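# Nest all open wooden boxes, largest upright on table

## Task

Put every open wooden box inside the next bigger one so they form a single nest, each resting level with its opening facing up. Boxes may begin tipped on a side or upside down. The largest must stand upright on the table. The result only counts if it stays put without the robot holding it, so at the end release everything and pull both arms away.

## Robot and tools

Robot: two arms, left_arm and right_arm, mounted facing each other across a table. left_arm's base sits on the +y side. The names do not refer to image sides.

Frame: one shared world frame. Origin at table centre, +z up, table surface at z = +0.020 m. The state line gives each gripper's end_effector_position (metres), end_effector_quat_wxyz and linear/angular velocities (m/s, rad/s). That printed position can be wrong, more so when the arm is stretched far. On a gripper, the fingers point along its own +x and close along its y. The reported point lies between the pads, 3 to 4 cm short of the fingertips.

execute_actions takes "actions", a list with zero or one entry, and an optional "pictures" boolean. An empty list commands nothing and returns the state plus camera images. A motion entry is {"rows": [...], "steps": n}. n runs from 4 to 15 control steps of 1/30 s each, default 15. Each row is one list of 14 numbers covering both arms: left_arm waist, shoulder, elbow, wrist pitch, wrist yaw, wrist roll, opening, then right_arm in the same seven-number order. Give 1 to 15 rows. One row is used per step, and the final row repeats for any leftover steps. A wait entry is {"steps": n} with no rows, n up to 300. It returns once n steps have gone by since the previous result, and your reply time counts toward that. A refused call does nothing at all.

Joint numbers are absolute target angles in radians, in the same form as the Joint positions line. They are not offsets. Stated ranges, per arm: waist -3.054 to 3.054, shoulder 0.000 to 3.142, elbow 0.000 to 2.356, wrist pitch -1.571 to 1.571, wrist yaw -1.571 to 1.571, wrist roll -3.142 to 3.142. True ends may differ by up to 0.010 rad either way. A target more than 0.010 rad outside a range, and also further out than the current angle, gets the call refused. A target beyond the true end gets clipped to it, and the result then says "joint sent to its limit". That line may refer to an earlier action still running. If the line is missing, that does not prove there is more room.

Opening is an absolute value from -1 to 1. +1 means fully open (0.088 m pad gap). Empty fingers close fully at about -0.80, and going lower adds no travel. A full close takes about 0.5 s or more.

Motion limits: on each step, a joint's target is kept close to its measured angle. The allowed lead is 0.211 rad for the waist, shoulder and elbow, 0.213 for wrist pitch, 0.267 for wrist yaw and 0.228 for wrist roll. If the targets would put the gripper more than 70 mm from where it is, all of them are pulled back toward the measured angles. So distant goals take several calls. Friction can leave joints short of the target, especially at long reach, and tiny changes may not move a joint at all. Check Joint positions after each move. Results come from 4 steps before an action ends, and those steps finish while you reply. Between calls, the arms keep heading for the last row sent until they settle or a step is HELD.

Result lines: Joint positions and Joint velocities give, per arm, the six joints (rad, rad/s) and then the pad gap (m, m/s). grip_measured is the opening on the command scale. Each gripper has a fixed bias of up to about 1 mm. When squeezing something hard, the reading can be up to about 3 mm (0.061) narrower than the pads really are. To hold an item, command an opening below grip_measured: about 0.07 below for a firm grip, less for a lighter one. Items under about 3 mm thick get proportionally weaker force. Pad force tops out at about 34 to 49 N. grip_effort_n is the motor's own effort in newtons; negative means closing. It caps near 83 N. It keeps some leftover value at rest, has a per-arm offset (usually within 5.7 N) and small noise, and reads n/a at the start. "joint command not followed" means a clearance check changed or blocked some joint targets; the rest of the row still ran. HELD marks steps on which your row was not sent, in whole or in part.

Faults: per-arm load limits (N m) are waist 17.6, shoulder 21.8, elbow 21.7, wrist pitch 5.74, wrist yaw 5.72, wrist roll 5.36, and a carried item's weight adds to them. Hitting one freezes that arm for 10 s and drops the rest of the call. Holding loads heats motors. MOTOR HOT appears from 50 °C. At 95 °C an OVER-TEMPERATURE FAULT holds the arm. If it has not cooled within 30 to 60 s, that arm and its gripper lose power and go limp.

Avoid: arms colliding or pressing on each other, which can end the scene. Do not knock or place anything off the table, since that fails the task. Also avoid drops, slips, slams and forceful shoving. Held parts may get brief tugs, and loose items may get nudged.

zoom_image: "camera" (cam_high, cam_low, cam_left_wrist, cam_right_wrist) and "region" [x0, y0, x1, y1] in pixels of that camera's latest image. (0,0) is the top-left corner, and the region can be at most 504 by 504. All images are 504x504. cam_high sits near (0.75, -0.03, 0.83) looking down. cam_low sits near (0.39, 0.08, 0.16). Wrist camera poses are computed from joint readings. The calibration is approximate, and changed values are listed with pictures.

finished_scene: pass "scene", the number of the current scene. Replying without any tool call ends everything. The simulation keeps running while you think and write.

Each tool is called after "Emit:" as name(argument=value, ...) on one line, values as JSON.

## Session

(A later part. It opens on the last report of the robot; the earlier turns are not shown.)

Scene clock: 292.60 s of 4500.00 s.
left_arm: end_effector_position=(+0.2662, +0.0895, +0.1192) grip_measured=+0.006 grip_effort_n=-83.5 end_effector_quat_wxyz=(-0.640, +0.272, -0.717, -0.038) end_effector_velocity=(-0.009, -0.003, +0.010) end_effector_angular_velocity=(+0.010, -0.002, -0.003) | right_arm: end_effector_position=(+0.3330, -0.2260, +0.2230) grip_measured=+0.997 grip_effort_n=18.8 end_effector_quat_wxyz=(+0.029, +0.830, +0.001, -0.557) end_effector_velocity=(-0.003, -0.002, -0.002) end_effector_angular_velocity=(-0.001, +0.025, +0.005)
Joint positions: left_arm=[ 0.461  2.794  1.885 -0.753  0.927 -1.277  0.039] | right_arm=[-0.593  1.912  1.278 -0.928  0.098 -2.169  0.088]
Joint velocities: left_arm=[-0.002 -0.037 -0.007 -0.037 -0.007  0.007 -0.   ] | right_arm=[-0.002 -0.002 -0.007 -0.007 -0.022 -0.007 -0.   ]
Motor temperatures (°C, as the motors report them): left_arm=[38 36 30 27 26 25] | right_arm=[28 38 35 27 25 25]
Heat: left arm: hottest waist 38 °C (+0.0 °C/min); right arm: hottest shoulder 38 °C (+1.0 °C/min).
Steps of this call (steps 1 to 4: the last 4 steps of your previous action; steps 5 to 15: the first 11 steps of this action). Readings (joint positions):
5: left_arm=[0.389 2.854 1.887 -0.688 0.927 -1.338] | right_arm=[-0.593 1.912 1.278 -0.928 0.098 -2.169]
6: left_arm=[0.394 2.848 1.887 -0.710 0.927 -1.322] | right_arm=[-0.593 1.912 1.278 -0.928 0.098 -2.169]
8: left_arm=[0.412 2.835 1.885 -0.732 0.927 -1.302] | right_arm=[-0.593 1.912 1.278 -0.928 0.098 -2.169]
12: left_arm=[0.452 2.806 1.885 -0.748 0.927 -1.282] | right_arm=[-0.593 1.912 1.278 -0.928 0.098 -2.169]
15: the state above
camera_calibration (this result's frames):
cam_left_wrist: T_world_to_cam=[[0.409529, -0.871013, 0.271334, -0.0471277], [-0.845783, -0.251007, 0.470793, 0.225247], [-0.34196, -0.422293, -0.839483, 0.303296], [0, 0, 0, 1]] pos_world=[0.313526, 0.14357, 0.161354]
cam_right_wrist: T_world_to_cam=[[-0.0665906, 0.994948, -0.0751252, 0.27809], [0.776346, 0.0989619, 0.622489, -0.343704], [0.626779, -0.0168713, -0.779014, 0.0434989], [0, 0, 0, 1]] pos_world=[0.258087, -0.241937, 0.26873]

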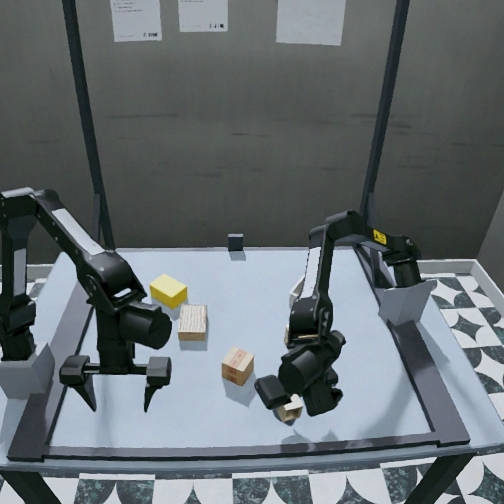

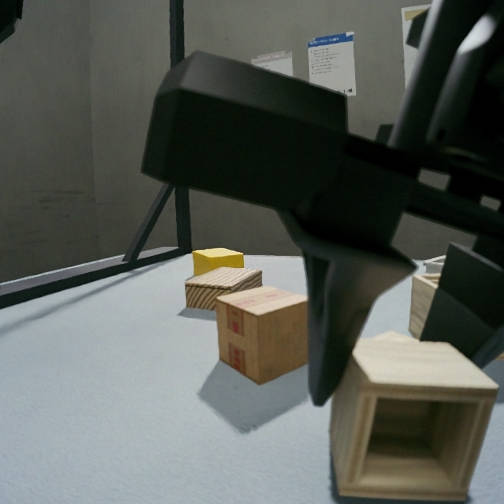

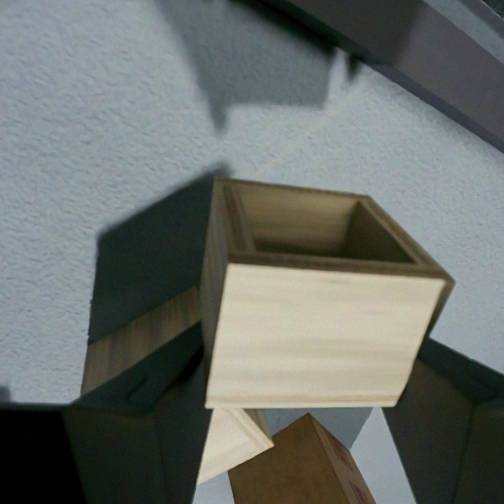

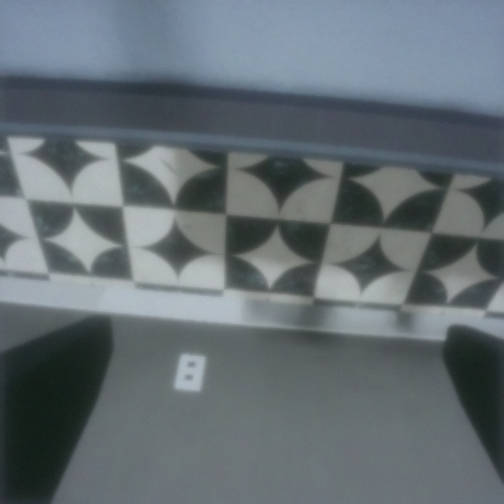

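Emit:
execute_actions(actions=[{"rows":[[0.5,2.68,1.85,-0.85,0.926,-1.5,-0.15,-0.593,1.912,1.278,-0.928,0.098,-2.169,1]],"steps":15}])

Emit:
execute_actions(actions=[{"rows":[[0.47,2.55,1.72,-1.14,0.926,-2.2,-0.15,-0.593,1.912,1.278,-0.928,0.098,-2.169,1]],"steps":15}])

Emit:
execute_actions(actions=[{"rows":[[0.47,2.57,1.72,-1.12,0.926,-2.7,-0.15,-0.593,1.912,1.278,-0.928,0.098,-2.169,1]],"steps":15}])

Emit:
execute_actions(actions=[{"steps":15}], pictures=true)

Scene clock: 293.37 s of 4500.00 s.
left_arm: end_effector_position=(+0.2504, +0.0882, +0.1606) grip_measured=+0.006 grip_effort_n=-83.5 end_effector_quat_wxyz=(-0.605, +0.354, -0.704, -0.116) end_effector_velocity=(-0.007, +0.004, +0.006) end_effector_angular_velocity=(+0.030, +0.046, +0.128) | right_arm: end_effector_position=(+0.3330, -0.2260, +0.2230) grip_measured=+0.997 grip_effort_n=19.8 end_effector_quat_wxyz=(+0.029, +0.830, +0.001, -0.557) end_effector_velocity=(-0.001, -0.002, -0.000) end_effector_angular_velocity=(-0.004, +0.010, +0.004)
Joint positions: left_arm=[ 0.498  2.692  1.861 -0.843  0.926 -1.484  0.039] | right_arm=[-0.593  1.912  1.278 -0.928  0.098 -2.169  0.088]
Joint velocities: left_arm=[ 0.002 -0.027 -0.007 -0.051 -0.022 -0.11  -0.   ] | right_arm=[-0.002 -0.002 -0.002 -0.007 -0.007 -0.007 -0.   ]
Motor temperatures (°C, as the motors report them): left_arm=[38 36 30 27 26 25] | right_arm=[28 38 35 27 25 25]
Heat: left arm: hottest waist 38 °C (+0.0 °C/min); right arm: hottest shoulder 38 °C (+1.0 °C/min).
Steps of this call (steps 1 to 4: the last 4 steps of your previous action; steps 5 to 12: the robot went on to your last target; steps 13 to 23: the first 11 steps of this action). Readings (joint positions):
13: left_arm=[0.458 2.788 1.884 -0.763 0.927 -1.296] | right_arm=[-0.593 1.912 1.278 -0.928 0.098 -2.169]
14: left_arm=[0.461 2.777 1.877 -0.787 0.926 -1.345] | right_arm=[-0.593 1.912 1.278 -0.928 0.098 -2.169]
16: left_arm=[0.471 2.749 1.862 -0.819 0.926 -1.411] | right_arm=[-0.593 1.912 1.278 -0.928 0.098 -2.169]
20: left_arm=[0.493 2.705 1.861 -0.836 0.926 -1.468] | right_arm=[-0.593 1.912 1.278 -0.928 0.098 -2.169]
23: the state above

Scene clock: 293.87 s of 4500.00 s.
left_arm: end_effector_position=(+0.1805, +0.1150, +0.1612) grip_measured=+0.006 grip_effort_n=-83.5 end_effector_quat_wxyz=(-0.441, +0.475, -0.633, -0.423) end_effector_velocity=(-0.032, +0.020, +0.002) end_effector_angular_velocity=(+0.321, +0.444, +1.513) | right_arm: end_effector_position=(+0.3330, -0.2260, +0.2230) grip_measured=+0.997 grip_effort_n=19.3 end_effector_quat_wxyz=(+0.029, +0.830, +0.001, -0.557) end_effector_velocity=(-0.000, -0.004, -0.001) end_effector_angular_velocity=(-0.013, +0.013, +0.012)
Joint positions: left_arm=[ 0.466  2.568  1.734 -1.118  0.924 -2.01   0.039] | right_arm=[-0.593  1.912  1.278 -0.928  0.098 -2.169  0.088]
Joint velocities: left_arm=[-0.002 -0.046 -0.061 -0.154 -0.007 -1.473  0.   ] | right_arm=[-0.007 -0.002 -0.007 -0.007 -0.007 -0.022 -0.   ]
Motor temperatures (°C, as the motors report them): left_arm=[38 36 30 27 26 25] | right_arm=[28 38 35 27 25 25]
Heat: left arm: hottest waist 38 °C (+0.0 °C/min); right arm: hottest shoulder 38 °C (+1.0 °C/min).
Steps of this call (steps 1 to 4: the last 4 steps of your previous action; steps 5 to 15: the first 11 steps of this action). Readings (joint positions):
5: left_arm=[0.497 2.684 1.845 -0.855 0.926 -1.517] | right_arm=[-0.593 1.912 1.278 -0.928 0.098 -2.169]
6: left_arm=[0.496 2.664 1.820 -0.908 0.924 -1.570] | right_arm=[-0.593 1.912 1.278 -0.928 0.098 -2.169]
8: left_arm=[0.487 2.622 1.770 -1.011 0.924 -1.670] | right_arm=[-0.593 1.912 1.278 -0.928 0.098 -2.169]
12: left_arm=[0.468 2.579 1.741 -1.094 0.924 -1.864] | right_arm=[-0.593 1.912 1.278 -0.928 0.098 -2.169]
15: the state above

Scene clock: 294.37 s of 4500.00 s.
left_arm: end_effector_position=(+0.1790, +0.1172, +0.1599) grip_measured=+0.006 grip_effort_n=-83.5 end_effector_quat_wxyz=(-0.277, +0.583, -0.476, -0.597) end_effector_velocity=(-0.001, +0.002, -0.002) end_effector_angular_velocity=(+0.124, +0.154, +0.646) | right_arm: end_effector_position=(+0.3330, -0.2260, +0.2230) grip_measured=+0.997 grip_effort_n=19.3 end_effector_quat_wxyz=(+0.029, +0.830, +0.001, -0.557) end_effector_velocity=(-0.001, -0.002, -0.000) end_effector_angular_velocity=(-0.004, +0.010, +0.004)
Joint positions: left_arm=[ 0.466  2.567  1.725 -1.123  0.924 -2.615  0.039] | right_arm=[-0.593  1.912  1.278 -0.928  0.098 -2.169  0.088]
Joint velocities: left_arm=[-0.002  0.002 -0.002 -0.007 -0.007 -0.667 -0.   ] | right_arm=[-0.002 -0.002 -0.002 -0.007 -0.007 -0.007 -0.   ]
Motor temperatures (°C, as the motors report them): left_arm=[39 36 30 27 26 25] | right_arm=[28 38 35 27 25 25]
Heat: left arm: hottest waist 39 °C (+1.0 °C/min); right arm: hottest shoulder 38 °C (+1.0 °C/min).
Steps of this call (steps 1 to 4: the last 4 steps of your previous action; steps 5 to 15: the first 11 steps of this action). Readings (joint positions):
5: left_arm=[0.466 2.567 1.726 -1.132 0.924 -2.168] | right_arm=[-0.593 1.912 1.278 -0.928 0.098 -2.169]
6: left_arm=[0.466 2.567 1.726 -1.132 0.924 -2.220] | right_arm=[-0.593 1.912 1.278 -0.928 0.098 -2.169]
8: left_arm=[0.466 2.567 1.726 -1.127 0.924 -2.317] | right_arm=[-0.593 1.912 1.278 -0.928 0.098 -2.169]
12: left_arm=[0.466 2.567 1.725 -1.124 0.924 -2.511] | right_arm=[-0.593 1.912 1.278 -0.928 0.098 -2.169]
15: the state above

Scene clock: 294.87 s of 4500.00 s.
left_arm: end_effector_position=(+0.1791, +0.1172, +0.1599) grip_measured=+0.006 grip_effort_n=-83.5 end_effector_quat_wxyz=(-0.253, +0.594, -0.452, -0.615) end_effector_velocity=(-0.001, +0.004, -0.002) end_effector_angular_velocity=(+0.026, -0.002, +0.012) | right_arm: end_effector_position=(+0.3330, -0.2260, +0.2230) grip_measured=+0.997 grip_effort_n=19.3 end_effector_quat_wxyz=(+0.029, +0.830, +0.001, -0.557) end_effector_velocity=(+0.002, +0.004, +0.001) end_effector_angular_velocity=(+0.025, -0.005, -0.002)
Joint positions: left_arm=[ 0.466  2.567  1.725 -1.122  0.924 -2.695  0.039] | right_arm=[-0.593  1.912  1.278 -0.928  0.098 -2.169  0.088]
Joint velocities: left_arm=[-0.002 -0.002 -0.007 -0.007 -0.022 -0.007 -0.   ] | right_arm=[-0.002 -0.002 -0.002  0.022 -0.007  0.007 -0.   ]
Motor temperatures (°C, as the motors report them): left_arm=[39 36 30 27 26 25] | right_arm=[28 38 35 27 25 25]
Heat: left arm: hottest waist 39 °C (+1.0 °C/min); right arm: hottest shoulder 38 °C (+1.0 °C/min).
Kept back: nothing.
Steps of this call (steps 1 to 4: the last 4 steps of your previous action; steps 5 to 15: the robot went on to your last target). Readings (joint positions):
1: left_arm=[0.466 2.567 1.725 -1.123 0.924 -2.635] | right_arm=[-0.593 1.912 1.278 -0.928 0.098 -2.169]
2: left_arm=[0.466 2.567 1.725 -1.122 0.924 -2.650] | right_arm=[-0.593 1.912 1.278 -0.928 0.098 -2.169]
4: left_arm=[0.466 2.567 1.725 -1.122 0.924 -2.669] | right_arm=[-0.593 1.912 1.278 -0.928 0.098 -2.169]
8: left_arm=[0.466 2.567 1.725 -1.122 0.924 -2.688] | right_arm=[-0.593 1.912 1.278 -0.928 0.098 -2.169]
15: the state above
camera_calibration (this result's frames):
cam_left_wrist: T_world_to_cam=[[0.858815, 0.430072, -0.278344, -0.143412], [0.511799, -0.743996, 0.429571, -0.0393768], [-0.0223411, -0.511378, -0.859065, 0.275708], [0, 0, 0, 1]] pos_world=[0.149477, 0.173372, 0.213849]
cam_right_wrist: T_world_to_cam=[[-0.0665906, 0.994948, -0.0751252, 0.27809], [0.776346, 0.0989619, 0.622489, -0.343704], [0.626779, -0.0168713, -0.779014, 0.0434989], [0, 0, 0, 1]] pos_world=[0.258087, -0.241937, 0.26873]

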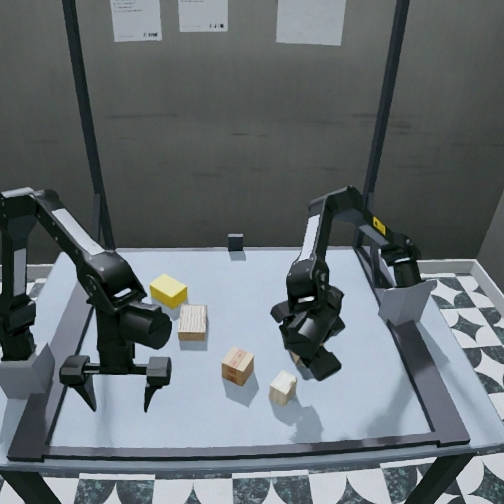

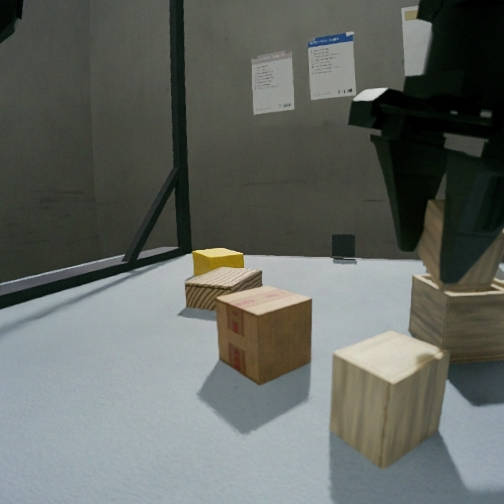

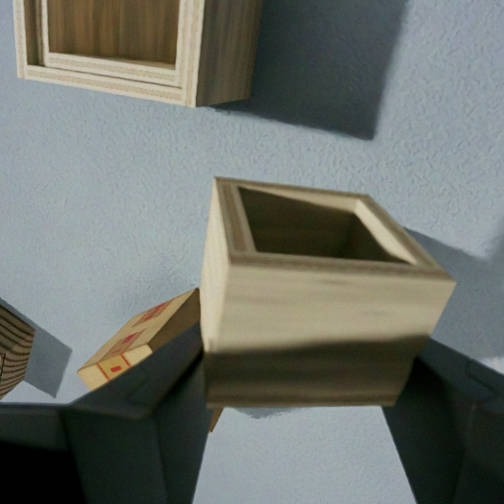

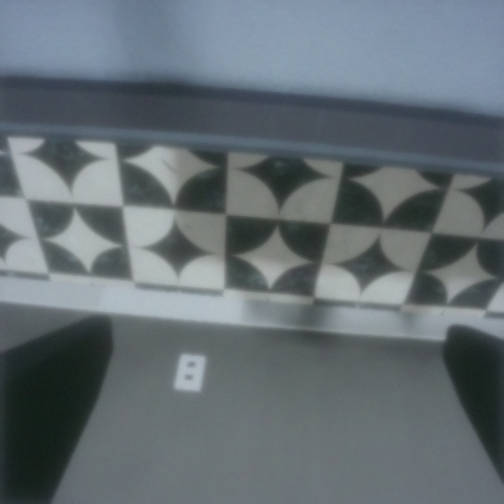

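Emit:
execute_actions(actions=[{"rows":[[0.345,2.765,1.76,-0.97,0.926,-2.37,-0.15,-0.593,1.912,1.278,-0.928,0.098,-2.169,1]],"steps":15}])

Emit:
execute_actions(actions=[{"steps":15}], pictures=true)

Scene clock: 295.43 s of 4500.00 s.
left_arm: end_effector_position=(+0.2027, +0.1104, +0.1130) grip_measured=-0.146 grip_effort_n=-8.6 end_effector_quat_wxyz=(-0.358, +0.535, -0.554, -0.527) end_effector_velocity=(+0.003, +0.013, -0.013) end_effector_angular_velocity=(+0.018, +0.011, -0.097) | right_arm: end_effector_position=(+0.3330, -0.2260, +0.2230) grip_measured=+0.997 grip_effort_n=18.8 end_effector_quat_wxyz=(+0.029, +0.830, +0.001, -0.557) end_effector_velocity=(+0.001, -0.002, -0.002) end_effector_angular_velocity=(+0.001, +0.008, +0.000)
Joint positions: left_arm=[ 0.415  2.699  1.775 -0.992  0.938 -2.4    0.032] | right_arm=[-0.593  1.912  1.278 -0.928  0.098 -2.169  0.088]
Joint velocities: left_arm=[ 0.002  0.051  0.022 -0.051 -0.007  0.154 -0.003] | right_arm=[-0.007  0.002 -0.007  0.007 -0.007 -0.007 -0.   ]
Motor temperatures (°C, as the motors report them): left_arm=[39 36 30 27 26 25] | right_arm=[28 38 35 27 25 25]
Heat: left arm: hottest waist 39 °C (+1.0 °C/min); right arm: hottest shoulder 38 °C (+1.0 °C/min).
Steps of this call (steps 1 to 6: the robot went on to your last target; steps 7 to 17: the first 11 steps of this action). Readings (joint positions):
7: left_arm=[0.464 2.578 1.726 -1.115 0.924 -2.679] | right_arm=[-0.593 1.912 1.278 -0.928 0.098 -2.169]
8: left_arm=[0.455 2.595 1.733 -1.086 0.925 -2.639] | right_arm=[-0.593 1.912 1.278 -0.928 0.098 -2.169]
10: left_arm=[0.424 2.644 1.751 -1.035 0.925 -2.553] | right_arm=[-0.593 1.912 1.278 -0.928 0.098 -2.169]
14: left_arm=[0.413 2.692 1.773 -0.994 0.936 -2.431] | right_arm=[-0.593 1.912 1.278 -0.928 0.098 -2.169]
17: the state above

Scene clock: 295.93 s of 4500.00 s.
left_arm: end_effector_position=(+0.2031, +0.1110, +0.1122) grip_measured=-0.149 grip_effort_n=-9.1 end_effector_quat_wxyz=(-0.364, +0.531, -0.560, -0.521) end_effector_velocity=(+0.002, +0.000, -0.000) end_effector_angular_velocity=(+0.014, -0.019, -0.002) | right_arm: end_effector_position=(+0.3330, -0.2260, +0.2230) grip_measured=+0.997 grip_effort_n=19.8 end_effector_quat_wxyz=(+0.029, +0.830, +0.001, -0.557) end_effector_velocity=(-0.001, -0.002, -0.000) end_effector_angular_velocity=(-0.004, +0.010, +0.004)
Joint positions: left_arm=[ 0.415  2.701  1.775 -0.992  0.938 -2.376  0.032] | right_arm=[-0.593  1.912  1.278 -0.928  0.098 -2.169  0.088]
Joint velocities: left_arm=[-0.002 -0.002  0.002  0.007 -0.022 -0.007 -0.   ] | right_arm=[-0.002 -0.002 -0.002 -0.007 -0.007 -0.007 -0.   ]
Motor temperatures (°C, as the motors report them): left_arm=[38 36 30 27 26 25] | right_arm=[28 38 35 27 25 25]
Heat: left arm: hottest waist 38 °C (+0.0 °C/min); right arm: hottest shoulder 38 °C (+1.0 °C/min).
Kept back: nothing.
Steps of this call (steps 1 to 4: the last 4 steps of your previous action; steps 5 to 15: the robot went on to your last target). Readings (joint positions):
1: left_arm=[0.415 2.700 1.775 -0.992 0.938 -2.394] | right_arm=[-0.593 1.912 1.278 -0.928 0.098 -2.169]
2: left_arm=[0.415 2.700 1.775 -0.992 0.938 -2.390] | right_arm=[-0.593 1.912 1.278 -0.928 0.098 -2.169]
4: left_arm=[0.415 2.701 1.775 -0.992 0.938 -2.384] | right_arm=[-0.593 1.912 1.278 -0.928 0.098 -2.169]
8: left_arm=[0.415 2.701 1.775 -0.992 0.938 -2.378] | right_arm=[-0.593 1.912 1.278 -0.928 0.098 -2.169]
15: the state above
camera_calibration (this result's frames):
cam_left_wrist: T_world_to_cam=[[0.973119, 0.0710334, -0.219075, -0.164628], [0.174775, -0.847243, 0.501629, 0.0360853], [-0.149978, -0.526434, -0.836883, 0.257254], [0, 0, 0, 1]] pos_world=[0.192478, 0.177695, 0.161124]
cam_right_wrist: T_world_to_cam=[[-0.0665906, 0.994948, -0.0751252, 0.27809], [0.776346, 0.0989619, 0.622489, -0.343704], [0.626779, -0.0168713, -0.779014, 0.0434989], [0, 0, 0, 1]] pos_world=[0.258087, -0.241937, 0.26873]

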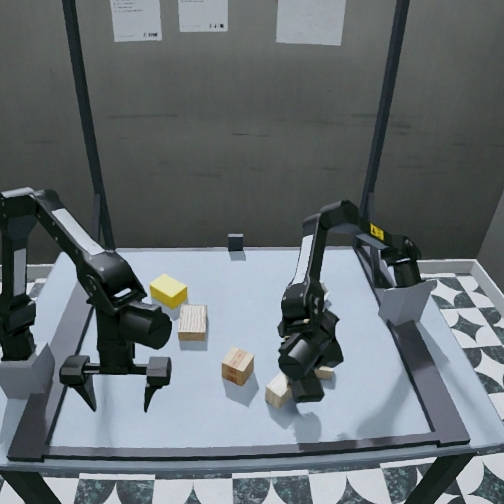

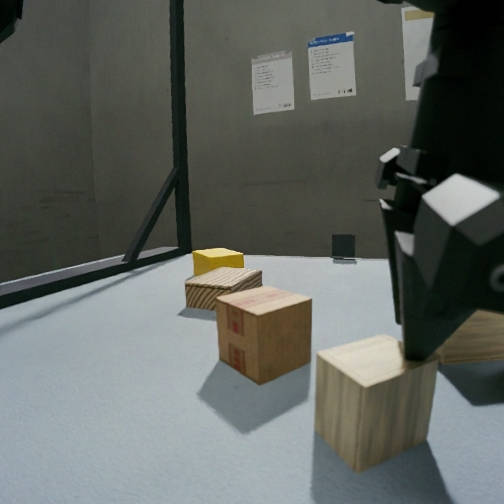

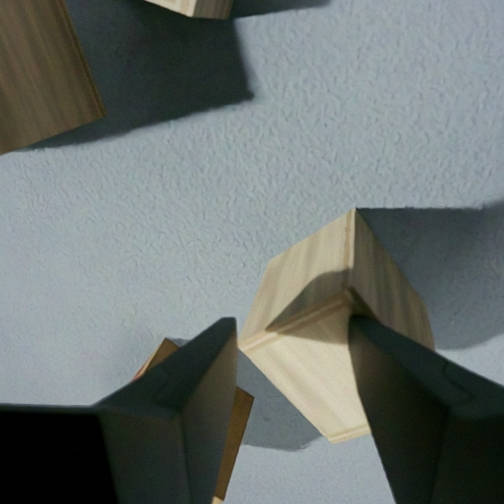

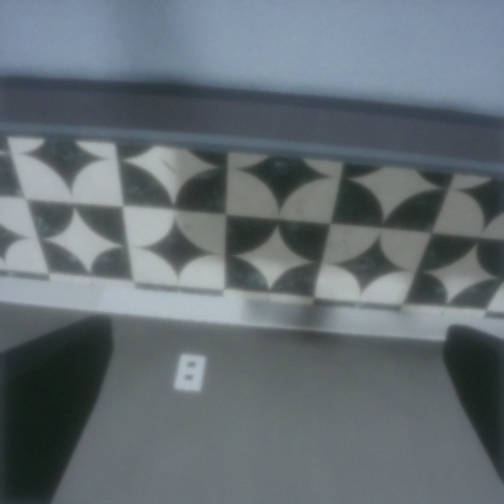

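Emit:
execute_actions(actions=[{"rows":[[0.47,2.5,1.6,-1.14,0.926,-1.6,1,-0.593,1.912,1.278,-0.928,0.098,-2.169,1]],"steps":15}])

Emit:
execute_actions(actions=[{"rows":[[0.40,2.3,1.45,-1.14,0.926,-0.95,1,-0.593,1.912,1.278,-0.928,0.098,-2.169,1]],"steps":15}])

Emit:
execute_actions(actions=[{"steps":15}], pictures=true)

Scene clock: 296.87 s of 4500.00 s.
left_arm: end_effector_position=(+0.1602, +0.1350, +0.1515) grip_measured=+0.918 grip_effort_n=10.0 end_effector_quat_wxyz=(-0.456, +0.435, -0.660, -0.409) end_effector_velocity=(-0.018, +0.003, +0.052) end_effector_angular_velocity=(-0.337, -0.318, -1.330) | right_arm: end_effector_position=(+0.3330, -0.2260, +0.2230) grip_measured=+0.997 grip_effort_n=18.8 end_effector_quat_wxyz=(+0.029, +0.830, +0.001, -0.557) end_effector_velocity=(+0.001, +0.002, +0.002) end_effector_angular_velocity=(+0.012, +0.000, +0.009)
Joint positions: left_arm=[ 0.461  2.524  1.616 -1.129  0.929 -1.857  0.084] | right_arm=[-0.593  1.912  1.278 -0.928  0.098 -2.169  0.088]
Joint velocities: left_arm=[ 0.066 -0.149 -0.051 -0.081 -0.007  1.429  0.048] | right_arm=[-0.002 -0.002  0.002  0.007 -0.007 -0.007 -0.   ]
Motor temperatures (°C, as the motors report them): left_arm=[38 36 30 27 26 25] | right_arm=[28 38 35 27 25 25]
Heat: left arm: hottest waist 38 °C (+0.0 °C/min); right arm: hottest shoulder 38 °C (+1.0 °C/min).
Steps of this call (steps 1 to 15: the robot went on to your last target; steps 16 to 17: nothing new was sent; steps 18 to 28: the first 11 steps of this action). Readings (joint positions):
18: left_arm=[0.418 2.684 1.762 -0.992 0.939 -2.349] | right_arm=[-0.593 1.912 1.278 -0.928 0.098 -2.169]
19: left_arm=[0.423 2.654 1.729 -1.011 0.934 -2.292] | right_arm=[-0.593 1.912 1.278 -0.928 0.098 -2.169]
21: left_arm=[0.432 2.605 1.665 -1.084 0.929 -2.197] | right_arm=[-0.593 1.912 1.278 -0.928 0.098 -2.169]
25: left_arm=[0.450 2.548 1.624 -1.118 0.929 -2.002] | right_arm=[-0.593 1.912 1.278 -0.928 0.098 -2.169]
28: the state above

Scene clock: 297.37 s of 4500.00 s.
left_arm: end_effector_position=(+0.1008, +0.1297, +0.1680) grip_measured=+1.000 grip_effort_n=15.1 end_effector_quat_wxyz=(-0.591, +0.222, -0.762, -0.144) end_effector_velocity=(-0.008, +0.027, -0.018) end_effector_angular_velocity=(-0.239, -0.190, -1.332) | right_arm: end_effector_position=(+0.3330, -0.2260, +0.2230) grip_measured=+0.997 grip_effort_n=19.8 end_effector_quat_wxyz=(+0.029, +0.830, +0.001, -0.557) end_effector_velocity=(-0.004, -0.004, -0.001) end_effector_angular_velocity=(-0.023, +0.018, +0.019)
Joint positions: left_arm=[ 0.397  2.313  1.468 -1.141  0.926 -1.167  0.088] | right_arm=[-0.593  1.912  1.278 -0.928  0.098 -2.169  0.088]
Joint velocities: left_arm=[ 0.002 -0.007 -0.11   0.007 -0.007  1.443  0.   ] | right_arm=[ 0.002 -0.002 -0.002 -0.022 -0.007 -0.022 -0.   ]
Motor temperatures (°C, as the motors report them): left_arm=[38 36 30 27 26 25] | right_arm=[28 38 35 27 25 25]
Heat: left arm: hottest waist 38 °C (+0.0 °C/min); right arm: hottest shoulder 38 °C (+1.0 °C/min).
Steps of this call (steps 1 to 4: the last 4 steps of your previous action; steps 5 to 15: the first 11 steps of this action). Readings (joint positions):
5: left_arm=[0.464 2.501 1.595 -1.127 0.928 -1.657] | right_arm=[-0.593 1.912 1.278 -0.928 0.098 -2.169]
6: left_arm=[0.458 2.473 1.559 -1.127 0.924 -1.603] | right_arm=[-0.593 1.912 1.278 -0.928 0.098 -2.169]
8: left_arm=[0.435 2.409 1.503 -1.148 0.923 -1.509] | right_arm=[-0.593 1.912 1.278 -0.928 0.098 -2.169]
12: left_arm=[0.399 2.326 1.479 -1.141 0.926 -1.313] | right_arm=[-0.593 1.912 1.278 -0.928 0.098 -2.169]
15: the state above

Scene clock: 297.87 s of 4500.00 s.
left_arm: end_effector_position=(+0.0997, +0.1329, +0.1657) grip_measured=+1.000 grip_effort_n=15.6 end_effector_quat_wxyz=(-0.609, +0.159, -0.774, -0.068) end_effector_velocity=(-0.000, +0.003, -0.001) end_effector_angular_velocity=(+0.021, -0.009, -0.006) | right_arm: end_effector_position=(+0.3330, -0.2260, +0.2230) grip_measured=+0.997 grip_effort_n=19.3 end_effector_quat_wxyz=(+0.029, +0.830, +0.001, -0.557) end_effector_velocity=(+0.002, -0.004, -0.001) end_effector_angular_velocity=(-0.020, +0.001, +0.009)
Joint positions: left_arm=[ 0.397  2.313  1.456 -1.141  0.926 -0.957  0.088] | right_arm=[-0.593  1.912  1.278 -0.928  0.098 -2.169  0.088]
Joint velocities: left_arm=[-0.002 -0.002 -0.002 -0.007 -0.022  0.007  0.   ] | right_arm=[-0.007  0.002 -0.002 -0.007  0.007 -0.022  0.   ]
Motor temperatures (°C, as the motors report them): left_arm=[38 36 30 27 26 25] | right_arm=[28 38 35 27 25 25]
Heat: left arm: hottest waist 38 °C (+0.0 °C/min); right arm: hottest shoulder 38 °C (+1.0 °C/min).
Kept back: nothing.
Steps of this call (steps 1 to 4: the last 4 steps of your previous action; steps 5 to 15: the robot went on to your last target). Readings (joint positions):
1: left_arm=[0.397 2.313 1.464 -1.141 0.926 -1.120] | right_arm=[-0.593 1.912 1.278 -0.928 0.098 -2.169]
2: left_arm=[0.397 2.313 1.461 -1.141 0.926 -1.079] | right_arm=[-0.593 1.912 1.278 -0.928 0.098 -2.169]
4: left_arm=[0.397 2.313 1.457 -1.141 0.926 -1.026] | right_arm=[-0.593 1.912 1.278 -0.928 0.098 -2.169]
8: left_arm=[0.397 2.313 1.456 -1.141 0.926 -0.977] | right_arm=[-0.593 1.912 1.278 -0.928 0.098 -2.169]
15: the state above
camera_calibration (this result's frames):
cam_left_wrist: T_world_to_cam=[[0.295357, -0.952931, 0.0684631, 0.102082], [-0.806909, -0.210446, 0.551915, 0.0507683], [-0.511529, -0.218255, -0.831085, 0.292178], [0, 0, 0, 1]] pos_world=[0.160273, 0.17173, 0.207817]
cam_right_wrist: T_world_to_cam=[[-0.0665906, 0.994948, -0.0751252, 0.27809], [0.776346, 0.0989619, 0.622489, -0.343704], [0.626779, -0.0168713, -0.779014, 0.0434989], [0, 0, 0, 1]] pos_world=[0.258087, -0.241937, 0.26873]

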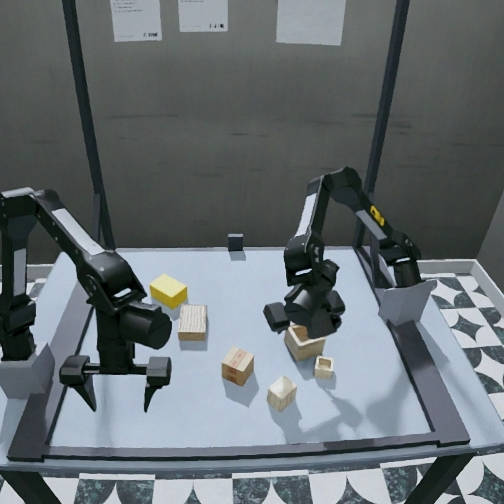

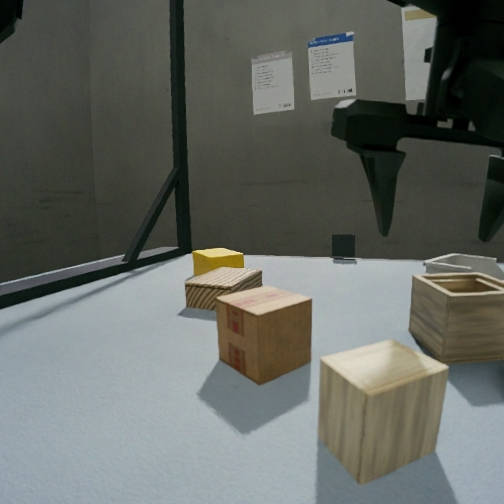

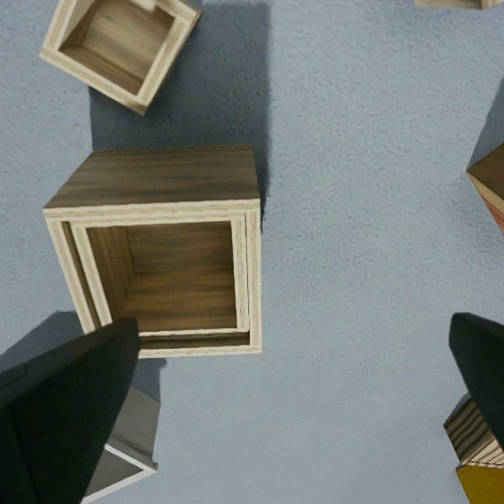

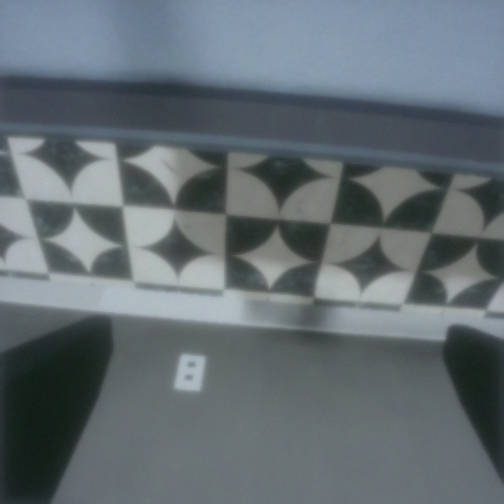

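Emit:
execute_actions(actions=[{"rows":[[0.47,2.6,1.7,-1.1,0.926,-0.9,1,-0.593,1.912,1.278,-0.928,0.098,-2.169,1]],"steps":15}])

Emit:
execute_actions(actions=[{"steps":20}], pictures=true)

Scene clock: 298.57 s of 4500.00 s.
left_arm: end_effector_position=(+0.1787, +0.1322, +0.1464) grip_measured=+1.000 grip_effort_n=15.6 end_effector_quat_wxyz=(-0.610, +0.181, -0.770, -0.054) end_effector_velocity=(+0.024, -0.006, -0.025) end_effector_angular_velocity=(+0.019, +0.001, -0.033) | right_arm: end_effector_position=(+0.3330, -0.2260, +0.2230) grip_measured=+0.997 grip_effort_n=18.8 end_effector_quat_wxyz=(+0.029, +0.830, +0.001, -0.557) end_effector_velocity=(+0.000, +0.001, +0.000) end_effector_angular_velocity=(+0.008, +0.003, +0.008)
Joint positions: left_arm=[ 0.47   2.581  1.67  -1.105  0.926 -0.906  0.088] | right_arm=[-0.593  1.912  1.278 -0.928  0.098 -2.169  0.088]
Joint velocities: left_arm=[-0.022  0.129  0.115  0.007 -0.007  0.022  0.   ] | right_arm=[-0.002 -0.002 -0.002  0.007 -0.007 -0.007 -0.   ]
Motor temperatures (°C, as the motors report them): left_arm=[38 36 30 27 26 25] | right_arm=[28 38 35 27 25 25]
Heat: left arm: hottest waist 38 °C (+0.0 °C/min); right arm: hottest shoulder 38 °C (+1.0 °C/min).
Steps of this call (steps 1 to 10: the robot went on to your last target; steps 11 to 21: the first 11 steps of this action). Readings (joint positions):
11: left_arm=[0.399 2.328 1.471 -1.149 0.926 -0.947] | right_arm=[-0.593 1.912 1.278 -0.928 0.098 -2.169]
12: left_arm=[0.404 2.360 1.512 -1.145 0.927 -0.939] | right_arm=[-0.593 1.912 1.278 -0.928 0.098 -2.169]
14: left_arm=[0.426 2.441 1.602 -1.105 0.927 -0.920] | right_arm=[-0.593 1.912 1.278 -0.928 0.098 -2.169]
18: left_arm=[0.466 2.549 1.659 -1.105 0.926 -0.910] | right_arm=[-0.593 1.912 1.278 -0.928 0.098 -2.169]
21: the state above

Scene clock: 299.23 s of 4500.00 s.
left_arm: end_effector_position=(+0.1818, +0.1278, +0.1476) grip_measured=+1.000 grip_effort_n=15.1 end_effector_quat_wxyz=(-0.614, +0.177, -0.767, -0.045) end_effector_velocity=(-0.002, +0.001, -0.001) end_effector_angular_velocity=(+0.015, +0.006, +0.023) | right_arm: end_effector_position=(+0.3330, -0.2260, +0.2230) grip_measured=+0.997 grip_effort_n=19.3 end_effector_quat_wxyz=(+0.029, +0.830, +0.001, -0.557) end_effector_velocity=(-0.005, -0.009, -0.003) end_effector_angular_velocity=(-0.027, +0.028, -0.018)
Joint positions: left_arm=[ 0.468  2.588  1.692 -1.101  0.926 -0.903  0.088] | right_arm=[-0.593  1.912  1.278 -0.928  0.098 -2.169  0.088]
Joint velocities: left_arm=[-0.002 -0.002 -0.002 -0.007 -0.007 -0.022  0.   ] | right_arm=[-0.002 -0.002 -0.007 -0.037 -0.007  0.007 -0.   ]
Motor temperatures (°C, as the motors report them): left_arm=[38 36 30 27 26 25] | right_arm=[28 38 35 27 25 25]
Heat: left arm: hottest waist 38 °C (+0.0 °C/min); right arm: hottest shoulder 38 °C (+1.0 °C/min).
Kept back: nothing.
Steps of this call (steps 1 to 4: the last 4 steps of your previous action; steps 5 to 20: the robot went on to your last target). Readings (joint positions):
1: left_arm=[0.469 2.584 1.674 -1.104 0.926 -0.906] | right_arm=[-0.593 1.912 1.278 -0.928 0.098 -2.169]
2: left_arm=[0.469 2.585 1.678 -1.103 0.926 -0.905] | right_arm=[-0.593 1.912 1.278 -0.928 0.098 -2.169]
4: left_arm=[0.468 2.585 1.686 -1.103 0.926 -0.904] | right_arm=[-0.593 1.912 1.278 -0.928 0.098 -2.169]
8: left_arm=[0.468 2.585 1.692 -1.101 0.926 -0.903] | right_arm=[-0.593 1.912 1.278 -0.928 0.098 -2.169]
20: the state above
camera_calibration (this result's frames):
cam_left_wrist: T_world_to_cam=[[0.293395, -0.947232, 0.129118, 0.0648986], [-0.821533, -0.180751, 0.540752, 0.12641], [-0.48888, -0.264729, -0.831213, 0.319831], [0, 0, 0, 1]] pos_world=[0.241168, 0.168991, 0.189112]
cam_right_wrist: T_world_to_cam=[[-0.0665906, 0.994948, -0.0751252, 0.27809], [0.776346, 0.0989619, 0.622489, -0.343704], [0.626779, -0.0168713, -0.779014, 0.0434989], [0, 0, 0, 1]] pos_world=[0.258087, -0.241937, 0.26873]

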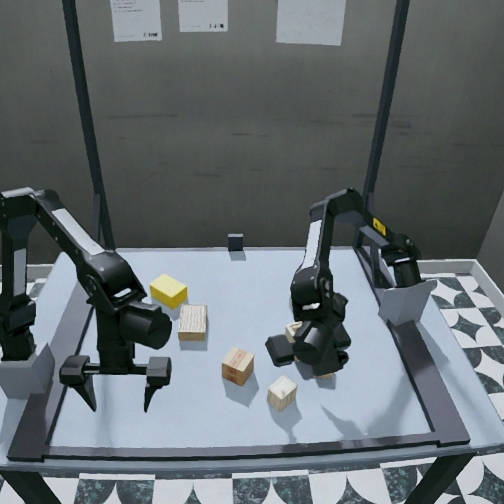

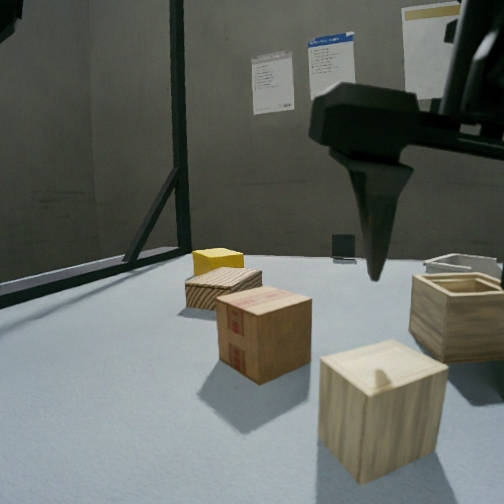

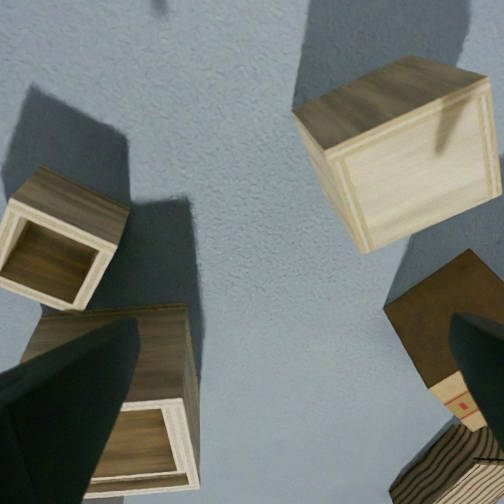

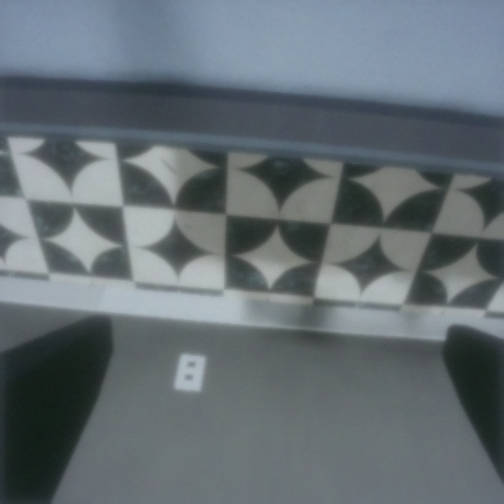

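Emit:
execute_actions(actions=[{"rows":[[0.475,2.85,1.925,-1.08,0.926,-0.9,1,-0.593,1.912,1.278,-0.928,0.098,-2.169,1]],"steps":15}])

Emit:
execute_actions(actions=[{"steps":20}], pictures=true)

Scene clock: 300.03 s of 4500.00 s.
left_arm: end_effector_position=(+0.2372, +0.1289, +0.1127) grip_measured=+1.000 grip_effort_n=13.7 end_effector_quat_wxyz=(-0.613, +0.184, -0.767, -0.044) end_effector_velocity=(+0.022, -0.017, +0.004) end_effector_angular_velocity=(-0.017, -0.067, -0.046) | right_arm: end_effector_position=(+0.3330, -0.2260, +0.2230) grip_measured=+0.997 grip_effort_n=19.8 end_effector_quat_wxyz=(+0.029, +0.830, +0.001, -0.557) end_effector_velocity=(-0.005, -0.003, -0.002) end_effector_angular_velocity=(-0.015, +0.031, +0.016)
Joint positions: left_arm=[ 0.482  2.825  1.904 -1.082  0.929 -0.899  0.088] | right_arm=[-0.593  1.912  1.278 -0.928  0.098 -2.169  0.088]
Joint velocities: left_arm=[-0.002  0.056  0.134  0.007 -0.022 -0.007  0.   ] | right_arm=[-0.002 -0.002 -0.002 -0.022 -0.022 -0.022 -0.   ]
Motor temperatures (°C, as the motors report them): left_arm=[38 36 30 27 26 25] | right_arm=[28 38 35 27 25 25]
Heat: left arm: hottest waist 38 °C (+0.0 °C/min); right arm: hottest shoulder 38 °C (+1.0 °C/min).
Steps of this call (steps 1 to 13: the robot went on to your last target; steps 14 to 24: the first 11 steps of this action). Readings (joint positions):
14: left_arm=[0.468 2.605 1.710 -1.112 0.926 -0.903] | right_arm=[-0.593 1.912 1.278 -0.928 0.098 -2.169]
15: left_arm=[0.468 2.640 1.757 -1.108 0.927 -0.903] | right_arm=[-0.593 1.912 1.278 -0.928 0.098 -2.169]
17: left_arm=[0.469 2.717 1.844 -1.076 0.927 -0.901] | right_arm=[-0.593 1.912 1.278 -0.928 0.098 -2.169]
21: left_arm=[0.472 2.811 1.886 -1.081 0.942 -0.899] | right_arm=[-0.593 1.912 1.278 -0.928 0.098 -2.169]
24: the state above

Scene clock: 300.70 s of 4500.00 s.
left_arm: end_effector_position=(+0.2381, +0.1263, +0.1106) grip_measured=+1.000 grip_effort_n=13.7 end_effector_quat_wxyz=(-0.614, +0.180, -0.767, -0.042) end_effector_velocity=(+0.000, +0.004, -0.003) end_effector_angular_velocity=(+0.027, -0.002, +0.012) | right_arm: end_effector_position=(+0.3330, -0.2260, +0.2230) grip_measured=+0.997 grip_effort_n=19.3 end_effector_quat_wxyz=(+0.029, +0.830, +0.001, -0.557) end_effector_velocity=(-0.002, -0.005, -0.000) end_effector_angular_velocity=(-0.015, +0.018, -0.004)
Joint positions: left_arm=[ 0.476  2.834  1.919 -1.082  0.929 -0.899  0.088] | right_arm=[-0.593  1.912  1.278 -0.928  0.098 -2.169  0.088]
Joint velocities: left_arm=[-0.002  0.002 -0.002 -0.007 -0.022 -0.007  0.   ] | right_arm=[-0.007 -0.002 -0.002 -0.022 -0.007 -0.007 -0.   ]
Motor temperatures (°C, as the motors report them): left_arm=[38 36 30 27 26 25] | right_arm=[28 38 35 27 25 25]
Heat: left arm: hottest waist 38 °C (+0.0 °C/min); right arm: hottest shoulder 38 °C (+1.0 °C/min).
Kept back: nothing.
Steps of this call (steps 1 to 4: the last 4 steps of your previous action; steps 5 to 20: the robot went on to your last target). Readings (joint positions):
1: left_arm=[0.482 2.826 1.908 -1.082 0.929 -0.899] | right_arm=[-0.593 1.912 1.278 -0.928 0.098 -2.169]
2: left_arm=[0.480 2.828 1.911 -1.082 0.929 -0.899] | right_arm=[-0.593 1.912 1.278 -0.928 0.098 -2.169]
4: left_arm=[0.476 2.831 1.914 -1.082 0.929 -0.899] | right_arm=[-0.593 1.912 1.278 -0.928 0.098 -2.169]
8: left_arm=[0.476 2.833 1.917 -1.082 0.929 -0.899] | right_arm=[-0.593 1.912 1.278 -0.928 0.098 -2.169]
20: the state above
camera_calibration (this result's frames):
cam_left_wrist: T_world_to_cam=[[0.294365, -0.945777, 0.137313, 0.0504486], [-0.822255, -0.177409, 0.540761, 0.19215], [-0.487079, -0.272088, -0.829893, 0.316507], [0, 0, 0, 1]] pos_world=[0.29731, 0.16792, 0.151832]
cam_right_wrist: T_world_to_cam=[[-0.0665906, 0.994948, -0.0751252, 0.27809], [0.776346, 0.0989619, 0.622489, -0.343704], [0.626779, -0.0168713, -0.779014, 0.0434989], [0, 0, 0, 1]] pos_world=[0.258087, -0.241937, 0.26873]

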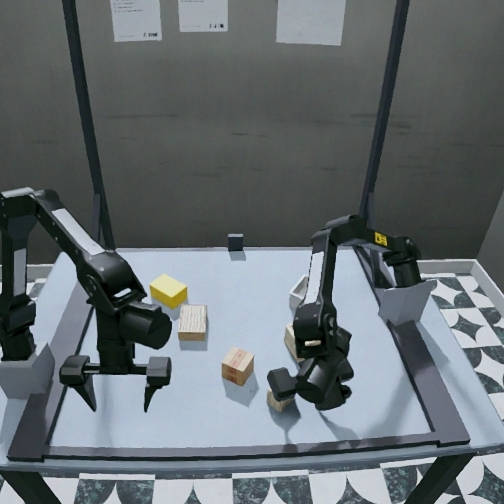

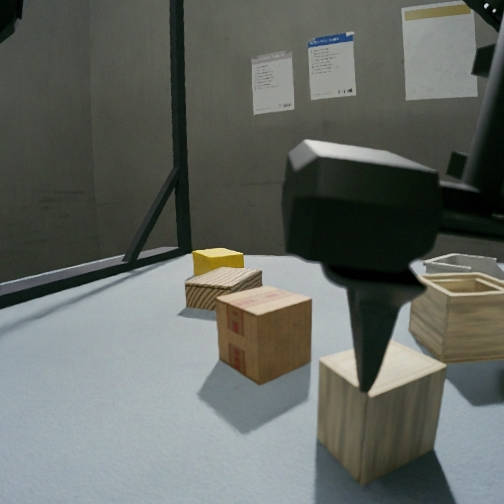

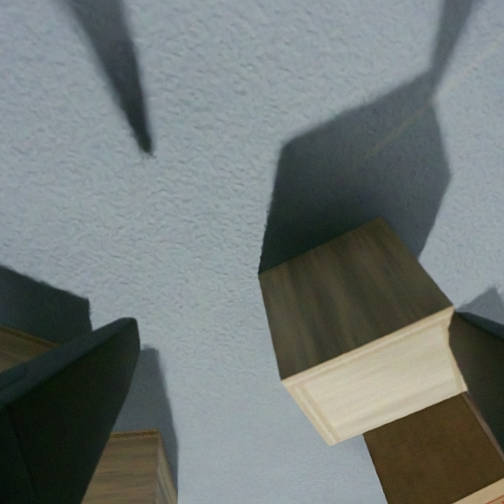

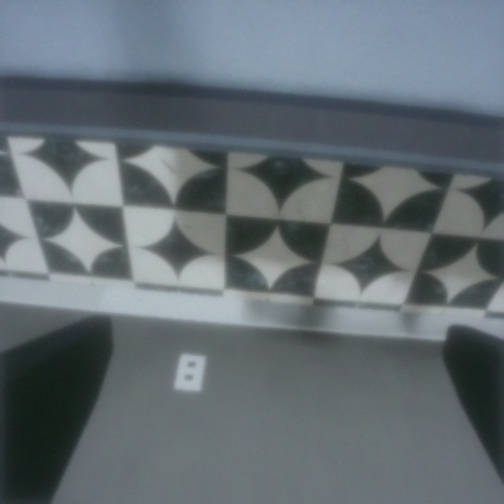

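Emit:
zoom_image(camera="cam_left_wrist", region=[240, 200, 504, 464])

Emit:
zoom_image(camera="cam_high", region=[240, 340, 360, 430])

Region (240, 200, 504, 464) of cam_left_wrist's 504x504 image, scaled by 1.909, with more detail than that image has.

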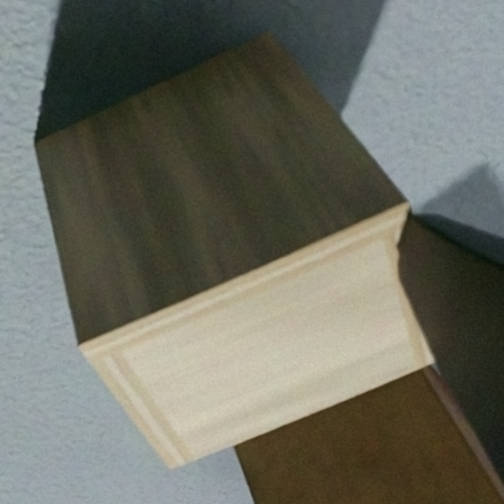

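Region (240, 340, 360, 430) of cam_high's 504x504 image, scaled by 4.200, with more detail than that image has; it fills the top 378 rows of this view, and the rest is white.

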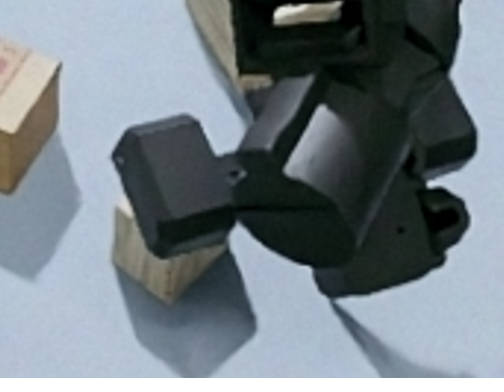

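Emit:
execute_actions(actions=[{"rows":[[0.43,2.885,1.97,-1.09,0.926,-1.25,1,-0.593,1.912,1.278,-0.928,0.098,-2.169,1]],"steps":15}])

Emit:
execute_actions(actions=[{"steps":15}], pictures=true)

Scene clock: 301.80 s of 4500.00 s.
left_arm: end_effector_position=(+0.2394, +0.1127, +0.1091) grip_measured=+1.000 grip_effort_n=13.7 end_effector_quat_wxyz=(-0.585, +0.266, -0.752, -0.148) end_effector_velocity=(+0.000, -0.009, -0.001) end_effector_angular_velocity=(+0.026, +0.038, +0.178) | right_arm: end_effector_position=(+0.3330, -0.2260, +0.2230) grip_measured=+0.997 grip_effort_n=19.8 end_effector_quat_wxyz=(+0.029, +0.830, +0.001, -0.557) end_effector_velocity=(-0.004, -0.004, -0.001) end_effector_angular_velocity=(-0.012, +0.017, -0.009)
Joint positions: left_arm=[ 0.455  2.852  1.975 -1.083  0.934 -1.219  0.088] | right_arm=[-0.593  1.912  1.278 -0.928  0.098 -2.169  0.088]
Joint velocities: left_arm=[-0.012  0.007  0.027  0.007  0.007 -0.212  0.   ] | right_arm=[ 0.002 -0.002 -0.002 -0.022 -0.007  0.007 -0.   ]
Motor temperatures (°C, as the motors report them): left_arm=[38 36 30 27 26 25] | right_arm=[28 38 35 27 25 25]
Heat: left arm: hottest waist 38 °C (+0.0 °C/min); right arm: hottest shoulder 38 °C (+1.0 °C/min).
Steps of this call (steps 1 to 15: the robot went on to your last target; steps 16 to 22: nothing new was sent; steps 23 to 33: the first 11 steps of this action). Readings (joint positions):
23: left_arm=[0.475 2.837 1.923 -1.083 0.929 -0.925] | right_arm=[-0.593 1.912 1.278 -0.928 0.098 -2.169]
24: left_arm=[0.473 2.843 1.934 -1.084 0.932 -0.977] | right_arm=[-0.593 1.912 1.278 -0.928 0.098 -2.169]
26: left_arm=[0.466 2.849 1.953 -1.083 0.933 -1.073] | right_arm=[-0.593 1.912 1.278 -0.928 0.098 -2.169]
30: left_arm=[0.455 2.851 1.971 -1.083 0.933 -1.189] | right_arm=[-0.593 1.912 1.278 -0.928 0.098 -2.169]
33: the state above

Scene clock: 302.30 s of 4500.00 s.
left_arm: end_effector_position=(+0.2395, +0.1118, +0.1090) grip_measured=+1.000 grip_effort_n=13.3 end_effector_quat_wxyz=(-0.582, +0.272, -0.750, -0.156) end_effector_velocity=(+0.001, -0.001, +0.000) end_effector_angular_velocity=(+0.000, -0.013, -0.016) | right_arm: end_effector_position=(+0.3330, -0.2260, +0.2230) grip_measured=+0.997 grip_effort_n=18.8 end_effector_quat_wxyz=(+0.029, +0.830, +0.001, -0.557) end_effector_velocity=(-0.001, +0.002, -0.000) end_effector_angular_velocity=(+0.006, +0.003, +0.012)
Joint positions: left_arm=[ 0.453  2.853  1.978 -1.083  0.934 -1.244  0.088] | right_arm=[-0.593  1.912  1.278 -0.928  0.098 -2.169  0.088]
Joint velocities: left_arm=[-0.002 -0.002  0.002  0.007 -0.007  0.007  0.   ] | right_arm=[ 0.002 -0.002 -0.002  0.007 -0.007 -0.007 -0.   ]
Motor temperatures (°C, as the motors report them): left_arm=[38 36 30 27 26 25] | right_arm=[28 38 35 27 25 25]
Heat: left arm: hottest waist 38 °C (+0.0 °C/min); right arm: hottest shoulder 38 °C (+1.0 °C/min).
Kept back: nothing.
Steps of this call (steps 1 to 4: the last 4 steps of your previous action; steps 5 to 15: the robot went on to your last target). Readings (joint positions):
1: left_arm=[0.455 2.853 1.976 -1.083 0.934 -1.226] | right_arm=[-0.593 1.912 1.278 -0.928 0.098 -2.169]
2: left_arm=[0.454 2.853 1.976 -1.083 0.934 -1.230] | right_arm=[-0.593 1.912 1.278 -0.928 0.098 -2.169]
4: left_arm=[0.454 2.853 1.977 -1.083 0.934 -1.236] | right_arm=[-0.593 1.912 1.278 -0.928 0.098 -2.169]
8: left_arm=[0.453 2.853 1.978 -1.083 0.934 -1.242] | right_arm=[-0.593 1.912 1.278 -0.928 0.098 -2.169]
15: the state above
camera_calibration (this result's frames):
cam_left_wrist: T_world_to_cam=[[0.560693, -0.825553, 0.0639129, -0.0326336], [-0.698605, -0.430211, 0.571724, 0.1869], [-0.444493, -0.365212, -0.817953, 0.310852], [0, 0, 0, 1]] pos_world=[0.287038, 0.166993, 0.149492]
cam_right_wrist: T_world_to_cam=[[-0.0665906, 0.994948, -0.0751252, 0.27809], [0.776346, 0.0989619, 0.622489, -0.343704], [0.626779, -0.0168713, -0.779014, 0.0434989], [0, 0, 0, 1]] pos_world=[0.258087, -0.241937, 0.26873]

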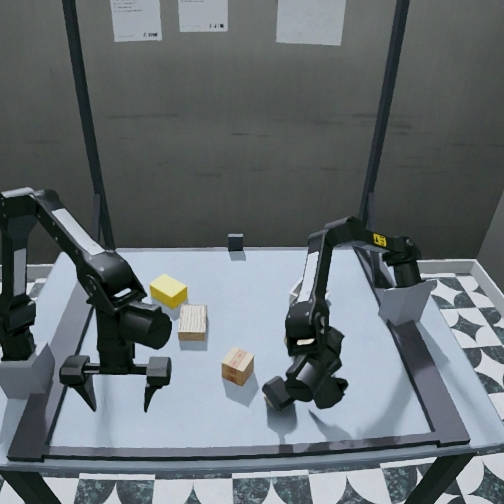

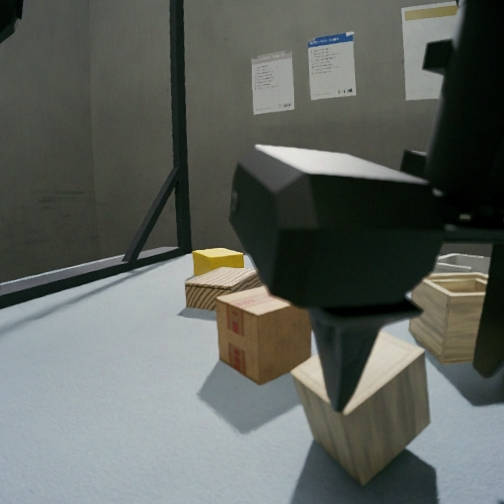

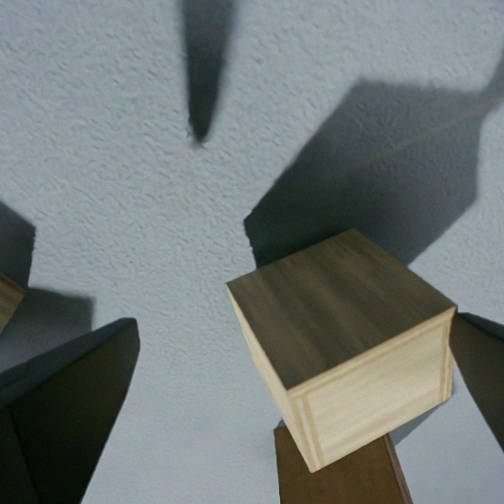

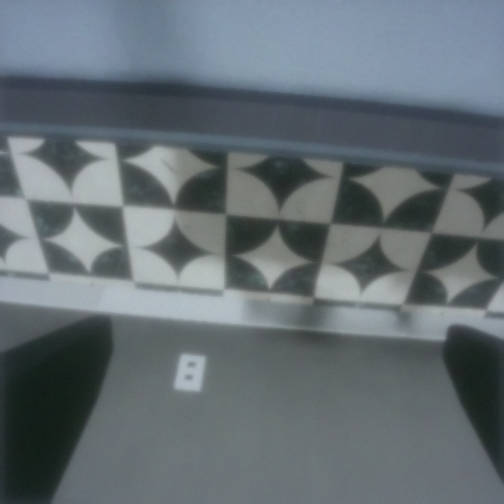

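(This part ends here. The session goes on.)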